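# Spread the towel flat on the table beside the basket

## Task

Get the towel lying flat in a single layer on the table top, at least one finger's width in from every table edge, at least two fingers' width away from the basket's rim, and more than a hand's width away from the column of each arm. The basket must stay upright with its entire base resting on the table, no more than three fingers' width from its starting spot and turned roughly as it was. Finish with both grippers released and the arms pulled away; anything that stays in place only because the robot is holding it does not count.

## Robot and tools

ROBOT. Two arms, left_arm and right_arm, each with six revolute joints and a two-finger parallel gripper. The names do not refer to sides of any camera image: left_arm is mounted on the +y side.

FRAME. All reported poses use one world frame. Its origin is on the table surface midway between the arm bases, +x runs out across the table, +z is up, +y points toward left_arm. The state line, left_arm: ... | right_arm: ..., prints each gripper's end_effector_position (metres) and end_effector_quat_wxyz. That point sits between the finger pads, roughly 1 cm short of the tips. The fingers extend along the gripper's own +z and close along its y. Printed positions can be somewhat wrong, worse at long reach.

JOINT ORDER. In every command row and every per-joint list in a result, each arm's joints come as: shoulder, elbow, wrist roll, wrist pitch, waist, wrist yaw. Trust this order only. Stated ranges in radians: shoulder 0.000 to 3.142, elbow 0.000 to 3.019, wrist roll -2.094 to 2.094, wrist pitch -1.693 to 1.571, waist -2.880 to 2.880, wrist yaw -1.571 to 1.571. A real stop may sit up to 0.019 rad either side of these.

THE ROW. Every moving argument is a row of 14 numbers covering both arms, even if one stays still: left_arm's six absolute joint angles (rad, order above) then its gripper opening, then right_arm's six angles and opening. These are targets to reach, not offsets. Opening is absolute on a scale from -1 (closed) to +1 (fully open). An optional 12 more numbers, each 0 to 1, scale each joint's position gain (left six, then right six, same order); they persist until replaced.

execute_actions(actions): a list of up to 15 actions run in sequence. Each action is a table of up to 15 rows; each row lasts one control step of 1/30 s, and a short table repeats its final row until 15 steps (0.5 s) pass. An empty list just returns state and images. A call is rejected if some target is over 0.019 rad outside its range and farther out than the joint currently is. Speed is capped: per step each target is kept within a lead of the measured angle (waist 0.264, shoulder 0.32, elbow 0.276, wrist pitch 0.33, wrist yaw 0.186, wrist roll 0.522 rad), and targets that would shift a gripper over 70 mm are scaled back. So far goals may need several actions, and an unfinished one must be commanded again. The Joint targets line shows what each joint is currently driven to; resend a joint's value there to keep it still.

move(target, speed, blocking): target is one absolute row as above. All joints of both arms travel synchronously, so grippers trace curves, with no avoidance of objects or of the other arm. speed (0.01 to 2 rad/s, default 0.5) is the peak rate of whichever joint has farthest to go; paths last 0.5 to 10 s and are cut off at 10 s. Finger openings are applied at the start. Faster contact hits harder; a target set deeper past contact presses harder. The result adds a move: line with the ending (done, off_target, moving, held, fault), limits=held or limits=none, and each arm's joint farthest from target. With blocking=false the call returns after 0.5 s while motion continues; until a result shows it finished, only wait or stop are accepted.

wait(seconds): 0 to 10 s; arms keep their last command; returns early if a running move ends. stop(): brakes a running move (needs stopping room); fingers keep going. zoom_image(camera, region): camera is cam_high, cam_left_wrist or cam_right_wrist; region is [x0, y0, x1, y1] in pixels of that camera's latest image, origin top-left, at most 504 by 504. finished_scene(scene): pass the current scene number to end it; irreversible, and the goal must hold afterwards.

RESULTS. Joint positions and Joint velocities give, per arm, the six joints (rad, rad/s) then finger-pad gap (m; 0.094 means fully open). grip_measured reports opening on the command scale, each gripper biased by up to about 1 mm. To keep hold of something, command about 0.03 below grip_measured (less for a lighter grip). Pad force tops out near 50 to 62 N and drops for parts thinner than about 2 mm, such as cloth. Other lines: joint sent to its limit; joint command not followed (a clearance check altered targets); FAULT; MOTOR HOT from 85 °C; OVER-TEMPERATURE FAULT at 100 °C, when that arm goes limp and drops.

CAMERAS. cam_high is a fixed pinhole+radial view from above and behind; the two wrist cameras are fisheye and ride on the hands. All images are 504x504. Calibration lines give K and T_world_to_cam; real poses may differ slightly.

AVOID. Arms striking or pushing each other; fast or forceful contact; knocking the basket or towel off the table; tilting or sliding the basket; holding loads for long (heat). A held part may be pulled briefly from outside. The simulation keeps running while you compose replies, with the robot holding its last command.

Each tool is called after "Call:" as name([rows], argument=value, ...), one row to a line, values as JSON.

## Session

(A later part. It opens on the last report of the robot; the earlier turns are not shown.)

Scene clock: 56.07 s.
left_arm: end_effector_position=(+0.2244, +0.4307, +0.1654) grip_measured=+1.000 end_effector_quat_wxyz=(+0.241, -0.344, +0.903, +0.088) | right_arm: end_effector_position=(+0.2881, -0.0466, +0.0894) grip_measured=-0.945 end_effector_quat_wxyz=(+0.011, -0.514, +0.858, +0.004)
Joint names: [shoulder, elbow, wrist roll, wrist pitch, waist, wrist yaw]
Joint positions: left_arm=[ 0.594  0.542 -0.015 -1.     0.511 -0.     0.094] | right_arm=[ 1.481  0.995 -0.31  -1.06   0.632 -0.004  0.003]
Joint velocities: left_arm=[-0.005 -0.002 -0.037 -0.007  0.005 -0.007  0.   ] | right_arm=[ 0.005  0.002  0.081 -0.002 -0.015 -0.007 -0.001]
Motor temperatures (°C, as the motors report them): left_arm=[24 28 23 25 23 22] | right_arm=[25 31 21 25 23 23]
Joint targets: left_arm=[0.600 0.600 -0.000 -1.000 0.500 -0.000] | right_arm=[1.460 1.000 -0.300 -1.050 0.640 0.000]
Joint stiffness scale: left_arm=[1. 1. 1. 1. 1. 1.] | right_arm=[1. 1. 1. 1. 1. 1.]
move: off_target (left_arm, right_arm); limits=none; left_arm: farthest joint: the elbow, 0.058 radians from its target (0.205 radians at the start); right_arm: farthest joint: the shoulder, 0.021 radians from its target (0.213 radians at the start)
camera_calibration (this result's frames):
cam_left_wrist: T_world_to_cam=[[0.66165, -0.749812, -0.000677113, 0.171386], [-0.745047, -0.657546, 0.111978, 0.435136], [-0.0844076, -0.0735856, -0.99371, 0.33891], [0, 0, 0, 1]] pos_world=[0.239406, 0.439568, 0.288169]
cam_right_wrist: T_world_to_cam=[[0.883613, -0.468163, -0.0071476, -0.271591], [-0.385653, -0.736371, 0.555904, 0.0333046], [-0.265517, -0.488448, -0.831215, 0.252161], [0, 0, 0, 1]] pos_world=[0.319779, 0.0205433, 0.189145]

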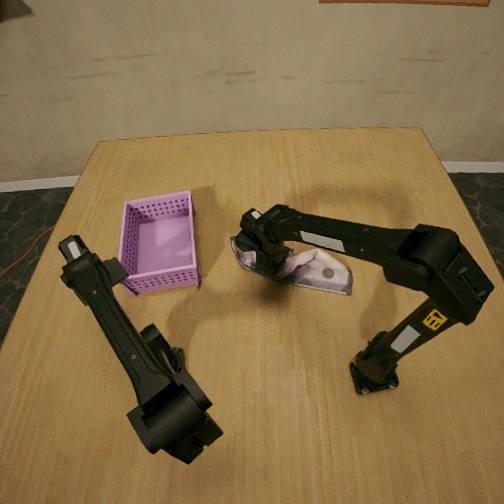

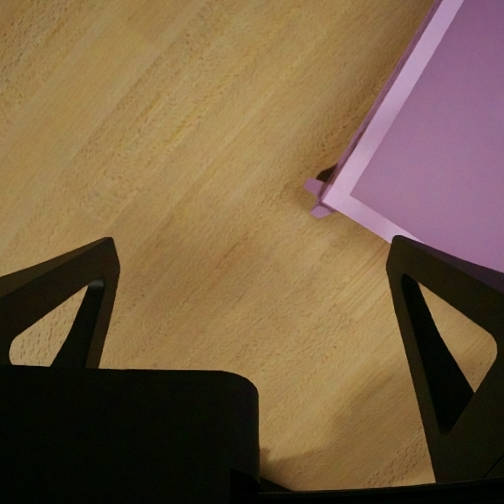

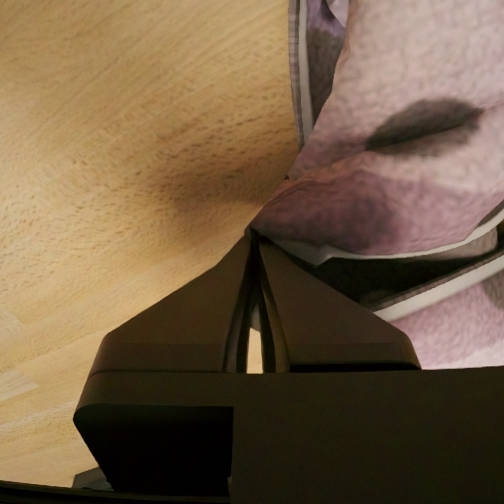

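Call:
move(target=[0.6,0.6,0,-1.0,0.5,0,1,1.55,0.98,-0.3,-0.98,0.64,0,-1])

Call:
move(target=[0.6,0.6,0,-1.0,0.5,0,1,1.4,1.0,-0.3,-1.1,0.64,0,0])

Call:
move(target=[0.6,0.6,0,-1.0,0.5,0,1,1.2,1.1,0,-1.1,-0.6,0,0], speed=1)

Call:
zoom_image(camera="cam_high", region=[190,180,400,390])

Scene clock: 59.73 s.
left_arm: end_effector_position=(+0.2244, +0.4307, +0.1654) grip_measured=+1.000 end_effector_quat_wxyz=(+0.241, -0.344, +0.903, +0.088) | right_arm: end_effector_position=(+0.2925, -0.0423, +0.0622) grip_measured=-0.945 end_effector_quat_wxyz=(+0.009, -0.514, +0.858, +0.004)
Joint names: [shoulder, elbow, wrist roll, wrist pitch, waist, wrist yaw]
Joint positions: left_arm=[ 0.594  0.542 -0.015 -1.     0.511 -0.     0.094] | right_arm=[ 1.538  0.977 -0.31  -0.99   0.632 -0.004  0.003]
Joint velocities: left_arm=[-0.005 -0.007  0.037 -0.032  0.005 -0.007  0.   ] | right_arm=[ 0.005 -0.002 -0.037 -0.012 -0.005 -0.037 -0.001]
Motor temperatures (°C, as the motors report them): left_arm=[24 29 23 25 23 22] | right_arm=[25 30 21 25 23 23]
Joint targets: left_arm=[0.600 0.600 0.000 -1.000 0.500 0.000] | right_arm=[1.550 0.980 -0.300 -0.980 0.640 -0.000]
Joint stiffness scale: left_arm=[1. 1. 1. 1. 1. 1.] | right_arm=[1. 1. 1. 1. 1. 1.]
move: off_target (left_arm); limits=none; left_arm: farthest joint: the elbow, 0.058 radians from its target (0.058 radians at the start); right_arm: farthest joint: the shoulder, 0.012 radians from its target (0.069 radians at the start)
camera_calibration (this result's frames):
cam_left_wrist: T_world_to_cam=[[0.66165, -0.749812, -0.000677113, 0.171386], [-0.745047, -0.657546, 0.111978, 0.435136], [-0.0844076, -0.0735856, -0.99371, 0.33891], [0, 0, 0, 1]] pos_world=[0.239406, 0.439568, 0.288169]
cam_right_wrist: T_world_to_cam=[[0.883408, -0.468525, -0.00856773, -0.273556], [-0.384097, -0.73445, 0.559512, 0.0527355], [-0.268438, -0.490986, -0.828778, 0.233358], [0, 0, 0, 1]] pos_world=[0.324559, 0.0251394, 0.161552]

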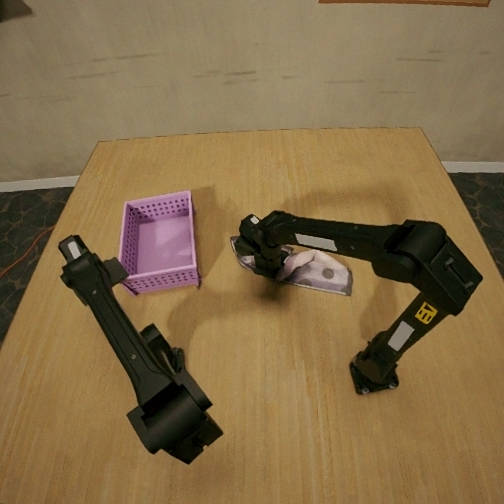

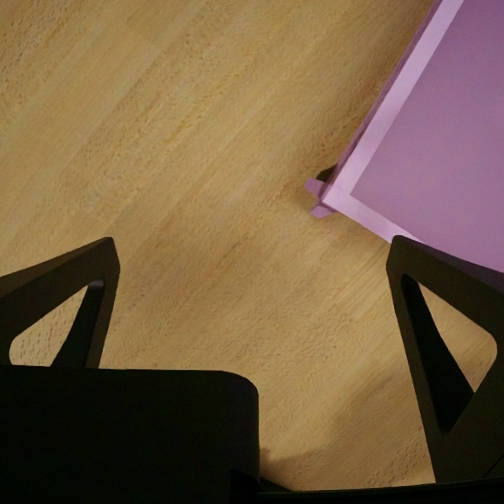

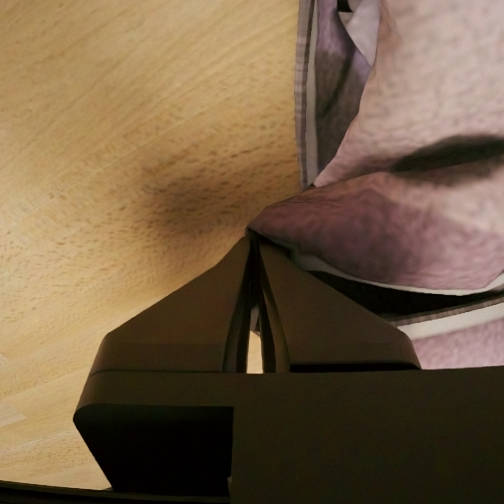

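Scene clock: 60.53 s.
left_arm: end_effector_position=(+0.2244, +0.4307, +0.1654) grip_measured=+1.000 end_effector_quat_wxyz=(+0.241, -0.344, +0.903, +0.088) | right_arm: end_effector_position=(+0.2789, -0.0555, +0.1127) grip_measured=-0.002 end_effector_quat_wxyz=(+0.027, -0.514, +0.858, +0.008)
Joint names: [shoulder, elbow, wrist roll, wrist pitch, waist, wrist yaw]
Joint positions: left_arm=[ 0.594  0.542 -0.015 -1.     0.511 -0.     0.094] | right_arm=[ 1.401  0.977 -0.309 -1.091  0.632 -0.004  0.047]
Joint velocities: left_arm=[ 0.005  0.002 -0.081  0.002 -0.005 -0.007  0.   ] | right_arm=[ 0.005 -0.012 -0.022 -0.002 -0.005  0.007 -0.001]
Motor temperatures (°C, as the motors report them): left_arm=[24 29 23 25 23 22] | right_arm=[25 30 21 25 23 23]
Joint targets: left_arm=[0.600 0.600 -0.000 -1.000 0.500 -0.000] | right_arm=[1.400 1.000 -0.300 -1.100 0.640 0.000]
Joint stiffness scale: left_arm=[1. 1. 1. 1. 1. 1.] | right_arm=[1. 1. 1. 1. 1. 1.]
move: off_target (left_arm, right_arm); limits=none; left_arm: farthest joint: the elbow, 0.058 radians from its target (0.058 radians at the start); right_arm: farthest joint: the elbow, 0.023 radians from its target (0.023 radians at the start)
camera_calibration (this result's frames):
cam_left_wrist: T_world_to_cam=[[0.66165, -0.749812, -0.000677113, 0.171386], [-0.745047, -0.657546, 0.111978, 0.435136], [-0.0844076, -0.0735856, -0.99371, 0.33891], [0, 0, 0, 1]] pos_world=[0.239406, 0.439568, 0.288169]
cam_right_wrist: T_world_to_cam=[[0.883308, -0.468787, 0.00258457, -0.268524], [-0.398559, -0.748056, 0.530626, 0.0160803], [-0.246817, -0.469736, -0.847602, 0.262373], [0, 0, 0, 1]] pos_world=[0.308356, 0.00939459, 0.214549]

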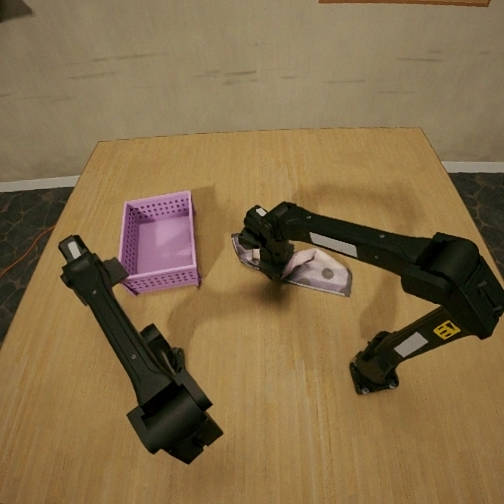

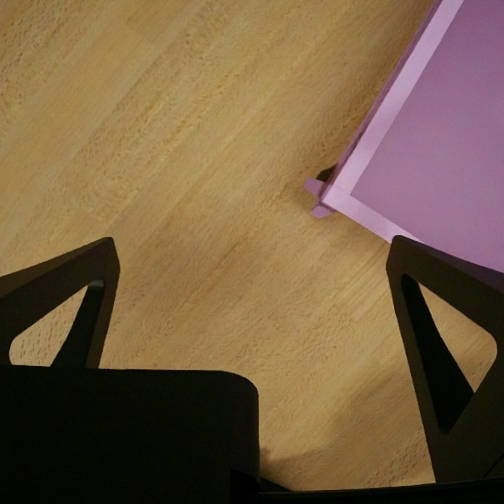

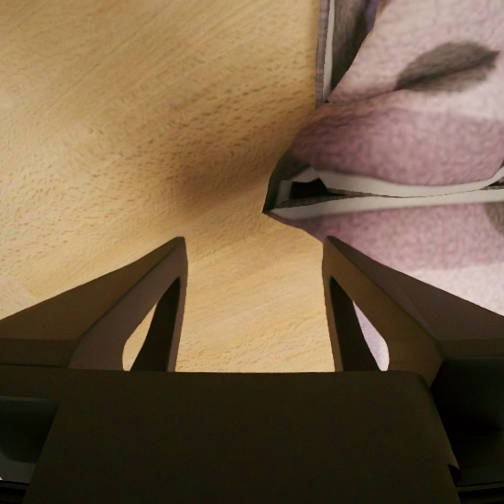

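Scene clock: 62.47 s.
left_arm: end_effector_position=(+0.2244, +0.4307, +0.1654) grip_measured=+1.000 end_effector_quat_wxyz=(+0.241, -0.344, +0.903, +0.088) | right_arm: end_effector_position=(+0.3645, -0.5084, +0.2146) grip_measured=-0.001 end_effector_quat_wxyz=(+0.155, +0.224, +0.961, -0.037)
Joint names: [shoulder, elbow, wrist roll, wrist pitch, waist, wrist yaw]
Joint positions: left_arm=[ 0.594  0.542 -0.015 -1.     0.511 -0.     0.094] | right_arm=[ 1.212  1.052 -0.01  -1.091 -0.606 -0.002  0.047]
Joint velocities: left_arm=[-0.005  0.012 -0.037 -0.037 -0.005 -0.066  0.   ] | right_arm=[ 0.005  0.007  0.051  0.012 -0.015  0.037 -0.001]
Motor temperatures (°C, as the motors report them): left_arm=[24 29 23 25 23 22] | right_arm=[25 31 21 25 23 23]
Joint targets: left_arm=[0.600 0.600 -0.000 -1.000 0.500 -0.000] | right_arm=[1.200 1.100 0.000 -1.100 -0.600 -0.000]
Joint stiffness scale: left_arm=[1. 1. 1. 1. 1. 1.] | right_arm=[1. 1. 1. 1. 1. 1.]
move: off_target (left_arm, right_arm); limits=none; left_arm: farthest joint: the elbow, 0.058 radians from its target (0.058 radians at the start); right_arm: farthest joint: the elbow, 0.048 radians from its target (0.123 radians at the start)
camera_calibration (this result's frames):
cam_left_wrist: T_world_to_cam=[[0.66165, -0.749812, -0.000677113, 0.171386], [-0.745047, -0.657546, 0.111978, 0.435136], [-0.0844076, -0.0735856, -0.99371, 0.33891], [0, 0, 0, 1]] pos_world=[0.239406, 0.439568, 0.288169]
cam_right_wrist: T_world_to_cam=[[-0.436595, -0.899623, -0.00801501, -0.292421], [-0.862033, 0.41577, 0.289886, 0.469631], [-0.257456, 0.133472, -0.957028, 0.491159], [0, 0, 0, 1]] pos_world=[0.403619, -0.523883, 0.331569]

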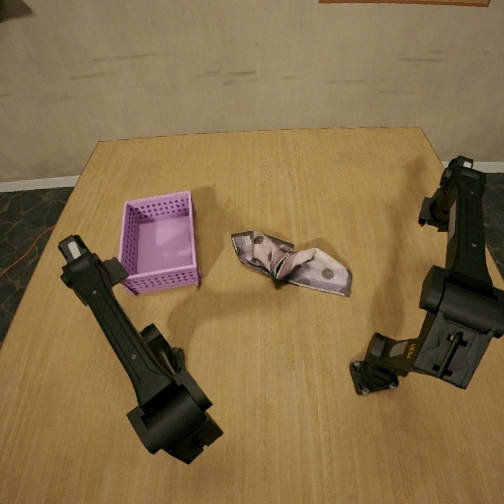

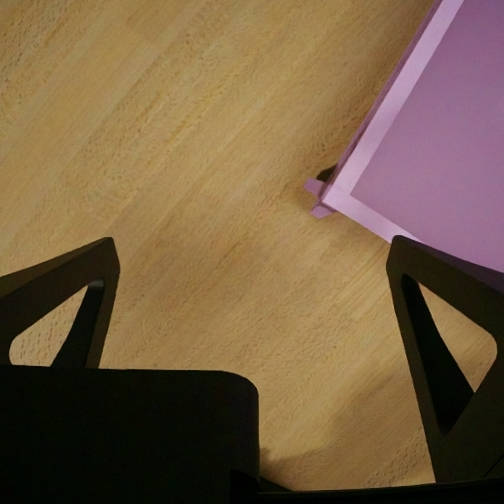

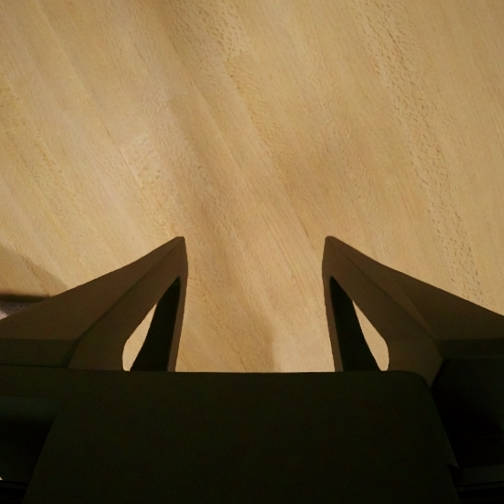

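Region (190, 180, 400, 390) of cam_high's 504x504 image, scaled by 2.400, with more detail than that image has.

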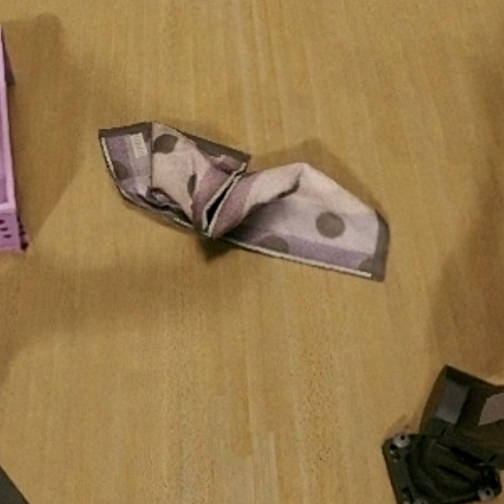

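Call:
move(target=[1.5,1.5,-0.35,-1.5,-0.56,0,0,1.2,0.8,-1.08,-1.1,0.05,0,0], speed=1)

Call:
move(target=[1.8,1.29,-0.35,-1.03,-0.56,0,0,1.27,0.67,-1.08,-0.98,0.05,0,0])

Scene clock: 69.00 s.
left_arm: end_effector_position=(+0.4564, +0.1045, +0.2425) grip_measured=+0.002 end_effector_quat_wxyz=(+0.007, +0.017, +1.000, -0.003) | right_arm: end_effector_position=(+0.3131, -0.2678, +0.1088) grip_measured=-0.001 end_effector_quat_wxyz=(+0.028, -0.585, +0.810, -0.012)
Joint names: [shoulder, elbow, wrist roll, wrist pitch, waist, wrist yaw]
Joint positions: left_arm=[ 1.51   1.447 -0.334 -1.493 -0.57   0.001  0.047] | right_arm=[ 1.212  0.795 -1.07  -1.093  0.043 -0.002  0.047]
Joint velocities: left_arm=[-0.005  0.007 -0.081 -0.012  0.005 -0.007  0.   ] | right_arm=[ 0.005 -0.007 -0.007  0.007  0.005 -0.037  0.001]
Motor temperatures (°C, as the motors report them): left_arm=[24 30 23 25 23 22] | right_arm=[24 32 21 25 23 23]
Joint targets: left_arm=[1.500 1.500 -0.350 -1.500 -0.560 0.000] | right_arm=[1.200 0.800 -1.080 -1.100 0.050 -0.000]
Joint stiffness scale: left_arm=[1. 1. 1. 1. 1. 1.] | right_arm=[1. 1. 1. 1. 1. 1.]
move: off_target (left_arm); limits=none; left_arm: farthest joint: the elbow, 0.053 radians from its target (0.958 radians at the start); right_arm: farthest joint: the shoulder, 0.012 radians from its target (0.012 radians at the start)
camera_calibration (this result's frames):
cam_left_wrist: T_world_to_cam=[[-0.0408332, -0.999166, 0.00048303, 0.119733], [-0.814557, 0.0335687, 0.579111, 0.231033], [-0.578645, 0.0232535, -0.815248, 0.583303], [0, 0, 0, 1]] pos_world=[0.530604, 0.0983138, 0.341685]
cam_right_wrist: T_world_to_cam=[[0.949366, -0.311446, 0.0413055, -0.380975], [-0.281823, -0.78611, 0.550098, -0.175873], [-0.138855, -0.533885, -0.834078, 0.115316], [0, 0, 0, 1]] pos_world=[0.328132, -0.195343, 0.208666]

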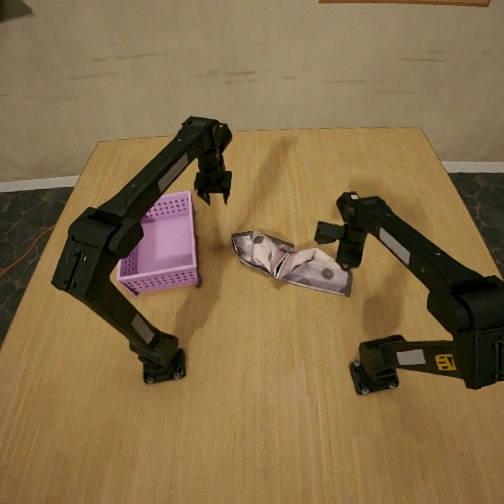

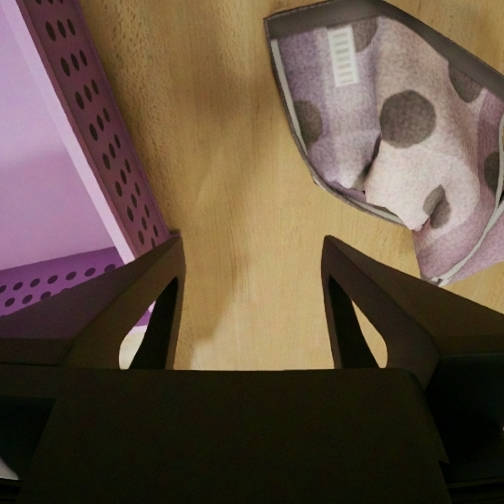

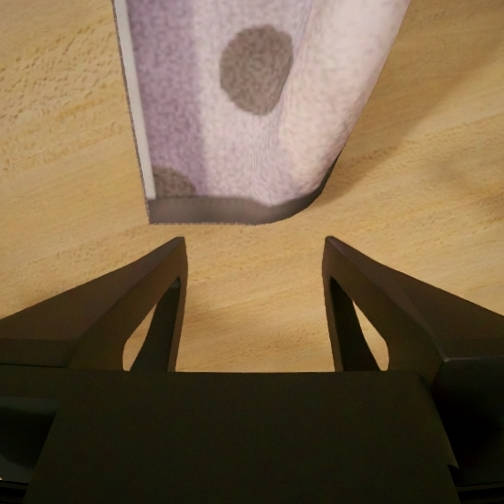

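Scene clock: 70.50 s.
left_arm: end_effector_position=(+0.5096, +0.0840, +0.0464) grip_measured=+0.002 end_effector_quat_wxyz=(+0.004, +0.017, +1.000, -0.002) | right_arm: end_effector_position=(+0.2814, -0.2736, +0.0536) grip_measured=-0.001 end_effector_quat_wxyz=(-0.004, -0.586, +0.811, +0.003)
Joint names: [shoulder, elbow, wrist roll, wrist pitch, waist, wrist yaw]
Joint positions: left_arm=[ 1.805  1.282 -0.334 -1.039 -0.57   0.001  0.047] | right_arm=[ 1.256  0.667 -1.07  -0.991  0.043 -0.002  0.047]
Joint velocities: left_arm=[-0.005 -0.027  0.022 -0.012 -0.005 -0.037  0.001] | right_arm=[-0.024 -0.002  0.022  0.022 -0.005 -0.007 -0.   ]
Motor temperatures (°C, as the motors report them): left_arm=[24 30 23 25 23 22] | right_arm=[24 32 21 25 23 23]
Joint targets: left_arm=[1.800 1.290 -0.350 -1.030 -0.560 -0.000] | right_arm=[1.270 0.670 -1.080 -0.980 0.050 0.000]
Joint stiffness scale: left_arm=[1. 1. 1. 1. 1. 1.] | right_arm=[1. 1. 1. 1. 1. 1.]
move: done; limits=none; left_arm: farthest joint: the wrist roll, 0.016 radians from its target (0.016 radians at the start); right_arm: farthest joint: the shoulder, 0.014 radians from its target (0.058 radians at the start)
camera_calibration (this result's frames):
cam_left_wrist: T_world_to_cam=[[-0.0408366, -0.999165, -0.00160594, 0.10155], [-0.811039, 0.0322089, 0.584105, 0.38675], [-0.583565, 0.0251553, -0.811677, 0.456843], [0, 0, 0, 1]] pos_world=[0.584414, 0.0775166, 0.145069]
cam_right_wrist: T_world_to_cam=[[0.950215, -0.31095, -0.0200308, -0.347229], [-0.242777, -0.77912, 0.577955, -0.169586], [-0.195321, -0.544318, -0.815823, 0.0738732], [0, 0, 0, 1]] pos_world=[0.3032, -0.199888, 0.151325]

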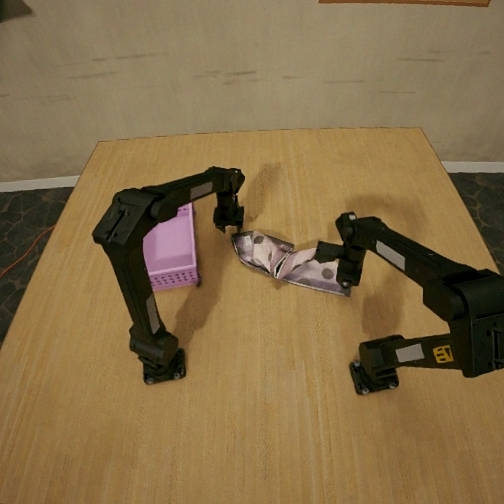

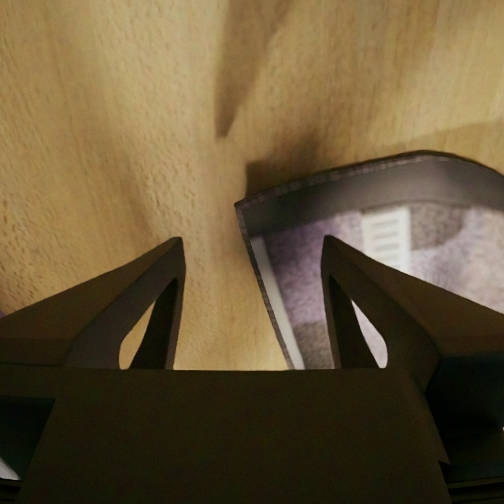

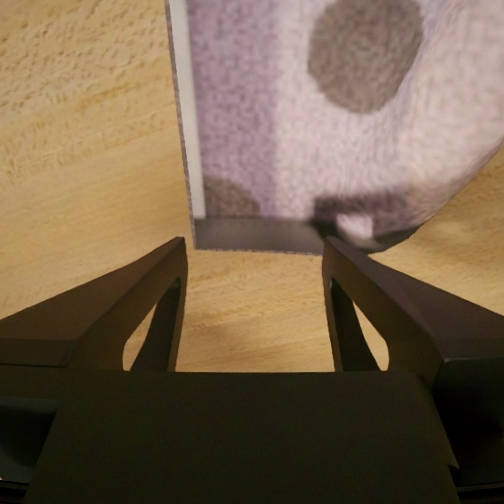

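Call:
move(target=[1.8,1.26,-0.35,-1.03,-0.58,0,0,1.22,0.6,-1.05,-0.95,0.09,0,0], speed=0.2)

Call:
move(target=[1.875,1.245,-0.35,-0.95,-0.58,0,0,1.31,0.57,-1.05,-0.86,0.09,0,0], speed=0.15)

Scene clock: 77.23 s.
left_arm: end_effector_position=(+0.4999, +0.0877, +0.0386) grip_measured=+0.002 end_effector_quat_wxyz=(-0.007, +0.017, +1.000, +0.002) | right_arm: end_effector_position=(+0.2569, -0.2695, +0.0370) grip_measured=-0.001 end_effector_quat_wxyz=(-0.013, -0.594, +0.804, +0.007)
Joint names: [shoulder, elbow, wrist roll, wrist pitch, waist, wrist yaw]
Joint positions: left_arm=[ 1.805  1.258 -0.335 -1.039 -0.57   0.001  0.047] | right_arm=[ 1.236  0.597 -1.06  -0.96   0.076 -0.002  0.047]
Joint velocities: left_arm=[-0.015 -0.002 -0.007 -0.012 -0.005 -0.007 -0.   ] | right_arm=[-0.005 -0.002 -0.066 -0.007 -0.005 -0.051 -0.   ]
Motor temperatures (°C, as the motors report them): left_arm=[25 29 23 25 23 22] | right_arm=[24 31 21 25 23 23]
Joint targets: left_arm=[1.800 1.260 -0.350 -1.030 -0.580 -0.000] | right_arm=[1.220 0.600 -1.050 -0.950 0.090 0.000]
Joint stiffness scale: left_arm=[1. 1. 1. 1. 1. 1.] | right_arm=[1. 1. 1. 1. 1. 1.]
move: done; limits=none; left_arm: farthest joint: the wrist roll, 0.015 radians from its target (0.016 radians at the start); right_arm: farthest joint: the shoulder, 0.016 radians from its target (0.036 radians at the start)
camera_calibration (this result's frames):
cam_left_wrist: T_world_to_cam=[[-0.0405749, -0.999134, -0.00922902, 0.105056], [-0.797965, 0.0268437, 0.602106, 0.376509], [-0.601336, 0.0317948, -0.798363, 0.452575], [0, 0, 0, 1]] pos_world=[0.576853, 0.0804685, 0.135591]
cam_right_wrist: T_world_to_cam=[[0.95621, -0.290335, -0.0369911, -0.318391], [-0.214719, -0.781762, 0.585444, -0.170902], [-0.198893, -0.551864, -0.809869, 0.0564681], [0, 0, 0, 1]] pos_world=[0.278984, -0.194882, 0.134007]

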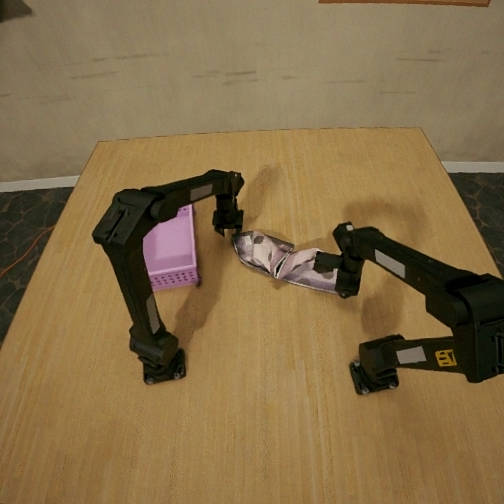

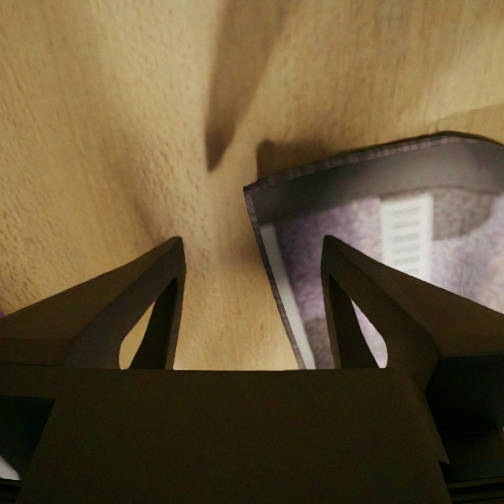

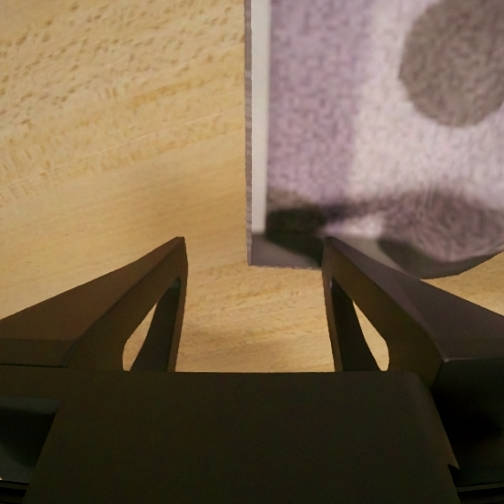

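Scene clock: 78.20 s.
left_arm: end_effector_position=(+0.5101, +0.0836, +0.0210) grip_measured=+0.002 end_effector_quat_wxyz=(+0.008, +0.017, +1.000, -0.004) | right_arm: end_effector_position=(+0.2594, -0.2689, +0.0152) grip_measured=-0.001 end_effector_quat_wxyz=(-0.011, -0.594, +0.804, +0.006)
Joint names: [shoulder, elbow, wrist roll, wrist pitch, waist, wrist yaw]
Joint positions: left_arm=[ 1.836  1.25  -0.335 -0.967 -0.57   0.002  0.047] | right_arm=[ 1.293  0.571 -1.059 -0.874  0.076 -0.002  0.047]
Joint velocities: left_arm=[-0.005 -0.002  0.051  0.002 -0.005  0.022 -0.   ] | right_arm=[-0.015 -0.012  0.022 -0.012  0.005 -0.022 -0.   ]
Motor temperatures (°C, as the motors report them): left_arm=[25 29 23 25 23 22] | right_arm=[24 31 21 25 23 23]
Joint targets: left_arm=[1.875 1.245 -0.350 -0.950 -0.580 0.000] | right_arm=[1.310 0.570 -1.050 -0.860 0.090 -0.000]
Joint stiffness scale: left_arm=[1. 1. 1. 1. 1. 1.] | right_arm=[1. 1. 1. 1. 1. 1.]
move: off_target (left_arm); limits=none; left_arm: farthest joint: the shoulder, 0.039 radians from its target (0.070 radians at the start); right_arm: farthest joint: the shoulder, 0.017 radians from its target (0.074 radians at the start)
camera_calibration (this result's frames):
cam_left_wrist: T_world_to_cam=[[-0.0404743, -0.999177, 0.00255547, 0.100847], [-0.815975, 0.0345291, 0.577055, 0.404492], [-0.576669, 0.0212707, -0.816701, 0.433457], [0, 0, 0, 1]] pos_world=[0.584099, 0.0775775, 0.120333]
cam_right_wrist: T_world_to_cam=[[0.95612, -0.291037, -0.0336521, -0.321677], [-0.217498, -0.782057, 0.584022, -0.156493], [-0.19629, -0.551076, -0.81104, 0.0391603], [0, 0, 0, 1]] pos_world=[0.281212, -0.194426, 0.112331]

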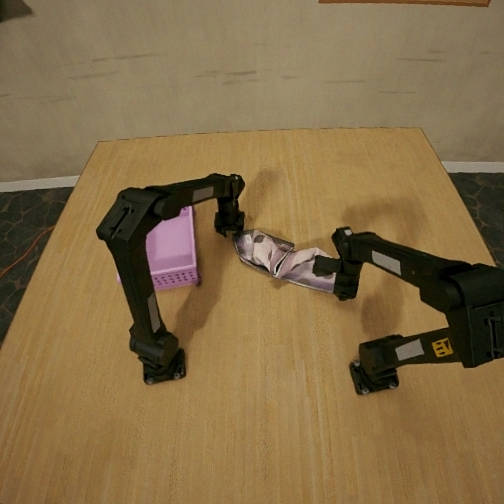

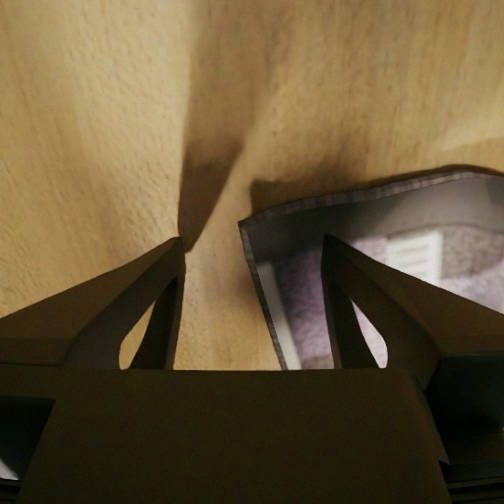

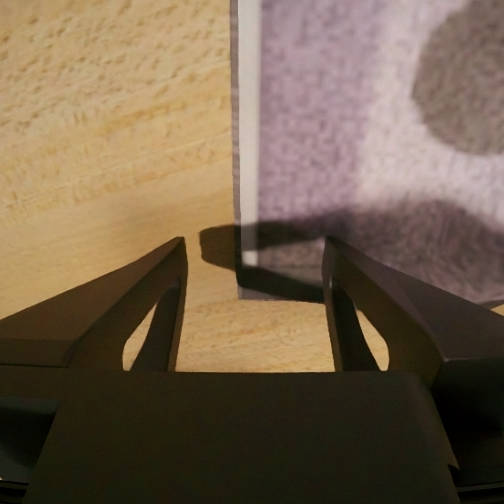

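Call:
move(target=[1.875,1.245,-0.35,-0.95,-0.58,0,-1,1.32,0.57,-1.05,-0.86,0.09,0,-1])

Call:
move(target=[1.66,1.87,-1.92,-1.66,-0.56,0,-1,1.66,1.87,-1.68,-1.66,-0.23,0,-1], speed=0.4)

Scene clock: 83.10 s.
left_arm: end_effector_position=(+0.5105, +0.0834, +0.0214) grip_measured=-0.973 end_effector_quat_wxyz=(+0.009, +0.017, +1.000, -0.004) | right_arm: end_effector_position=(+0.2594, -0.2689, +0.0149) grip_measured=-0.978 end_effector_quat_wxyz=(-0.011, -0.594, +0.804, +0.006)
Joint names: [shoulder, elbow, wrist roll, wrist pitch, waist, wrist yaw]
Joint positions: left_arm=[ 1.835  1.25  -0.335 -0.965 -0.57   0.002  0.001] | right_arm=[ 1.294  0.571 -1.059 -0.873  0.076 -0.002  0.001]
Joint velocities: left_arm=[-0.024  0.002  0.081  0.002  0.005 -0.081 -0.   ] | right_arm=[-0.005  0.002 -0.022 -0.002 -0.015  0.066 -0.001]
Motor temperatures (°C, as the motors report them): left_arm=[25 28 23 25 23 22] | right_arm=[23 30 21 25 23 23]
Joint targets: left_arm=[1.875 1.245 -0.350 -0.950 -0.580 0.000] | right_arm=[1.320 0.570 -1.050 -0.860 0.090 0.000]
Joint stiffness scale: left_arm=[1. 1. 1. 1. 1. 1.] | right_arm=[1. 1. 1. 1. 1. 1.]
move: off_target (left_arm, right_arm); limits=none; left_arm: farthest joint: the shoulder, 0.040 radians from its target (0.039 radians at the start); right_arm: farthest joint: the shoulder, 0.026 radians from its target (0.027 radians at the start)
camera_calibration (this result's frames):
cam_left_wrist: T_world_to_cam=[[-0.0400994, -0.99919, 0.00330049, 0.100492], [-0.817216, 0.0346967, 0.575286, 0.405286], [-0.574935, 0.0203714, -0.817946, 0.433233], [0, 0, 0, 1]] pos_world=[0.584317, 0.077523, 0.120874]
cam_right_wrist: T_world_to_cam=[[0.955984, -0.291407, -0.0343138, -0.321707], [-0.217361, -0.781874, 0.584317, -0.156335], [-0.197103, -0.551139, -0.810799, 0.0391123], [0, 0, 0, 1]] pos_world=[0.281275, -0.194426, 0.112023]

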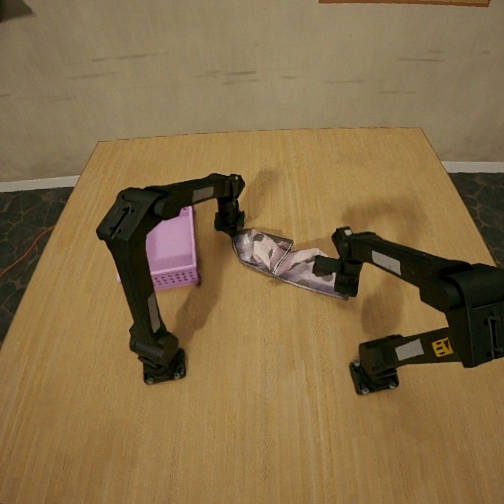

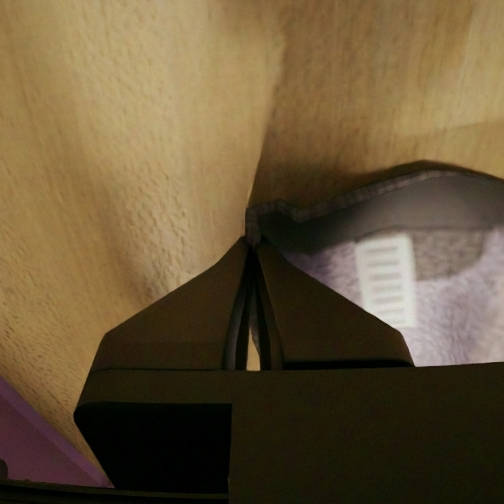

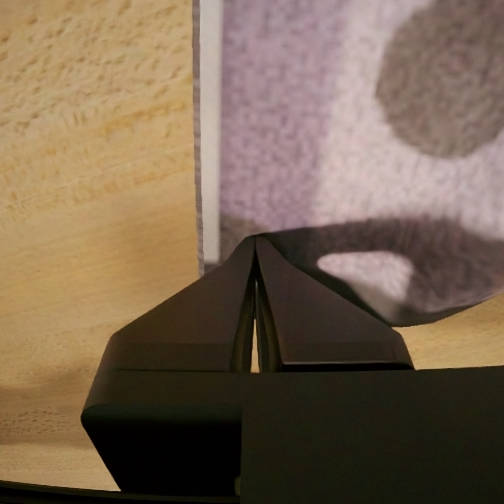

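Scene clock: 87.80 s.
left_arm: end_effector_position=(+0.5227, +0.0787, +0.3045) grip_measured=-0.973 end_effector_quat_wxyz=(+0.010, -0.694, +0.720, -0.024) | right_arm: end_effector_position=(+0.5160, -0.3659, +0.3301) grip_measured=-0.978 end_effector_quat_wxyz=(+0.035, -0.713, +0.699, -0.040)
Joint names: [shoulder, elbow, wrist roll, wrist pitch, waist, wrist yaw]
Joint positions: left_arm=[ 1.682  1.816 -1.903 -1.653 -0.57   0.002  0.001] | right_arm=[ 1.637  1.824 -1.671 -1.651 -0.217 -0.002  0.001]
Joint velocities: left_arm=[ 0.005 -0.022  0.066  0.002 -0.005 -0.007 -0.   ] | right_arm=[ 0.005  0.012  0.007 -0.007  0.005 -0.037  0.   ]
Motor temperatures (°C, as the motors report them): left_arm=[26 29 23 25 23 22] | right_arm=[24 31 21 25 23 23]
Joint targets: left_arm=[1.660 1.870 -1.920 -1.660 -0.560 -0.000] | right_arm=[1.660 1.870 -1.680 -1.660 -0.230 0.000]
Joint stiffness scale: left_arm=[1. 1. 1. 1. 1. 1.] | right_arm=[1. 1. 1. 1. 1. 1.]
move: off_target (left_arm, right_arm); limits=none; left_arm: farthest joint: the elbow, 0.054 radians from its target (0.620 radians at the start); right_arm: farthest joint: the elbow, 0.046 radians from its target (1.299 radians at the start)
camera_calibration (this result's frames):
cam_left_wrist: T_world_to_cam=[[0.998195, -0.0423158, 0.042612, -0.534599], [-0.0594807, -0.794418, 0.604452, -0.087196], [0.00827389, -0.605895, -0.795501, 0.409512], [0, 0, 0, 1]] pos_world=[0.525059, 0.156229, 0.401254]
cam_right_wrist: T_world_to_cam=[[0.995263, 0.0236751, 0.0942958, -0.531926], [-0.0356672, -0.813359, 0.580668, -0.464569], [0.0904437, -0.58128, -0.808661, 0.131661], [0, 0, 0, 1]] pos_world=[0.500928, -0.288736, 0.426388]

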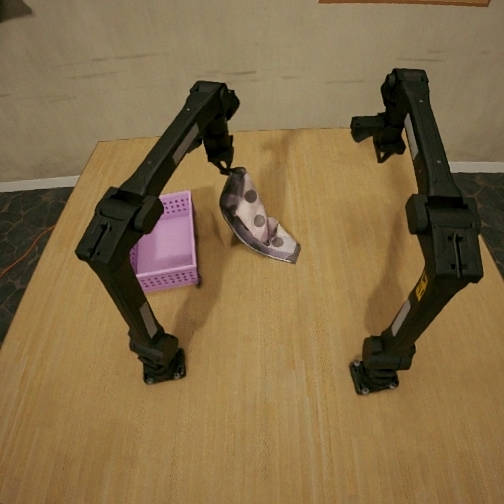

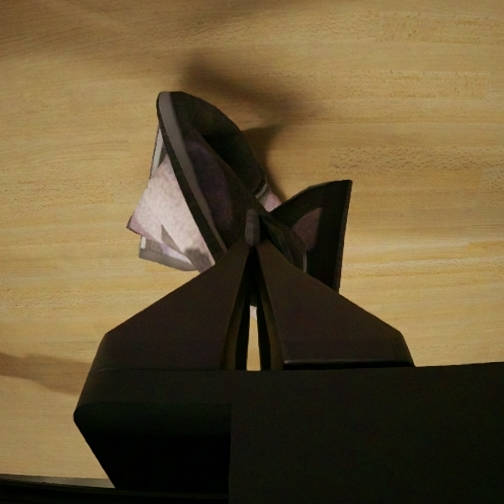

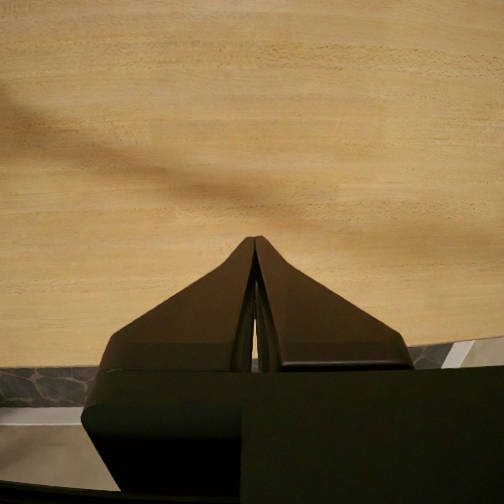

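Right missed (not low enough).

Call:
zoom_image(camera="cam_high", region=[200,150,340,290])

Region (200, 150, 340, 290) of cam_high's 504x504 image, scaled by 3.600, with more detail than that image has.

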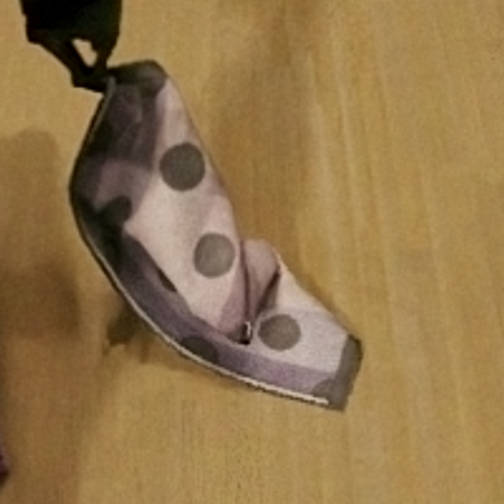

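Call:
move(target=[1.66,1.87,-1.92,-1.66,-0.56,0,-1,1.65,1.1,-0.63,-1.01,0.36,0,0], speed=0.8)

Scene clock: 94.47 s.
left_arm: end_effector_position=(+0.5222, +0.0789, +0.3036) grip_measured=-0.973 end_effector_quat_wxyz=(+0.009, -0.694, +0.719, -0.023) | right_arm: end_effector_position=(+0.3898, -0.1141, +0.0593) grip_measured=-0.001 end_effector_quat_wxyz=(+0.001, -0.538, +0.843, +0.001)
Joint names: [shoulder, elbow, wrist roll, wrist pitch, waist, wrist yaw]
Joint positions: left_arm=[ 1.682  1.814 -1.905 -1.653 -0.57   0.002  0.001] | right_arm=[ 1.637  1.09  -0.64  -1.021  0.36  -0.002  0.047]
Joint velocities: left_arm=[ 0.005 -0.012 -0.007 -0.017 -0.005  0.007  0.   ] | right_arm=[-0.015 -0.002 -0.007  0.032 -0.005 -0.022  0.001]
Motor temperatures (°C, as the motors report them): left_arm=[26 29 23 25 23 22] | right_arm=[24 32 21 25 23 23]
Joint targets: left_arm=[1.660 1.870 -1.920 -1.660 -0.560 0.000] | right_arm=[1.650 1.100 -0.630 -1.010 0.360 0.000]
Joint stiffness scale: left_arm=[1. 1. 1. 1. 1. 1.] | right_arm=[1. 1. 1. 1. 1. 1.]
move: off_target (left_arm); limits=none; left_arm: farthest joint: the elbow, 0.056 radians from its target (0.054 radians at the start); right_arm: farthest joint: the shoulder, 0.013 radians from its target (0.013 radians at the start)
camera_calibration (this result's frames):
cam_left_wrist: T_world_to_cam=[[0.998332, -0.0412069, 0.0404255, -0.533633], [-0.0572685, -0.794952, 0.603964, -0.0875172], [0.00724884, -0.605272, -0.795986, 0.409535], [0, 0, 0, 1]] pos_world=[0.524763, 0.156319, 0.400414]
cam_right_wrist: T_world_to_cam=[[0.908657, -0.417401, -0.0109037, -0.39707], [-0.336389, -0.74727, 0.573088, 0.0181141], [-0.247355, -0.517073, -0.819421, 0.210108], [0, 0, 0, 1]] pos_world=[0.418865, -0.04356, 0.157456]

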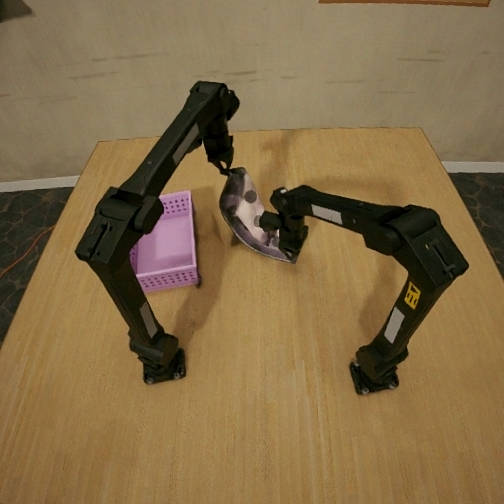

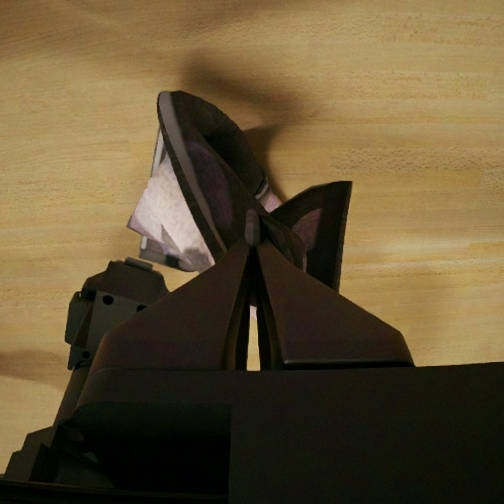

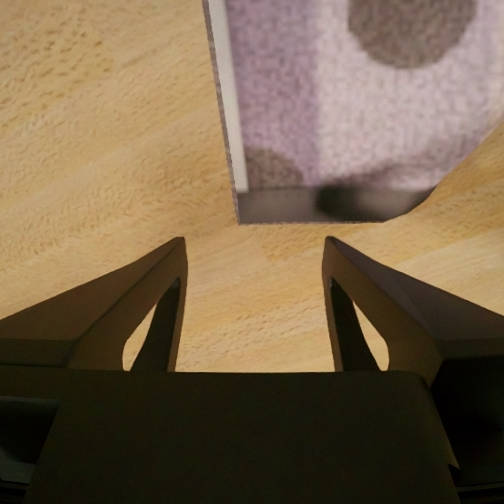

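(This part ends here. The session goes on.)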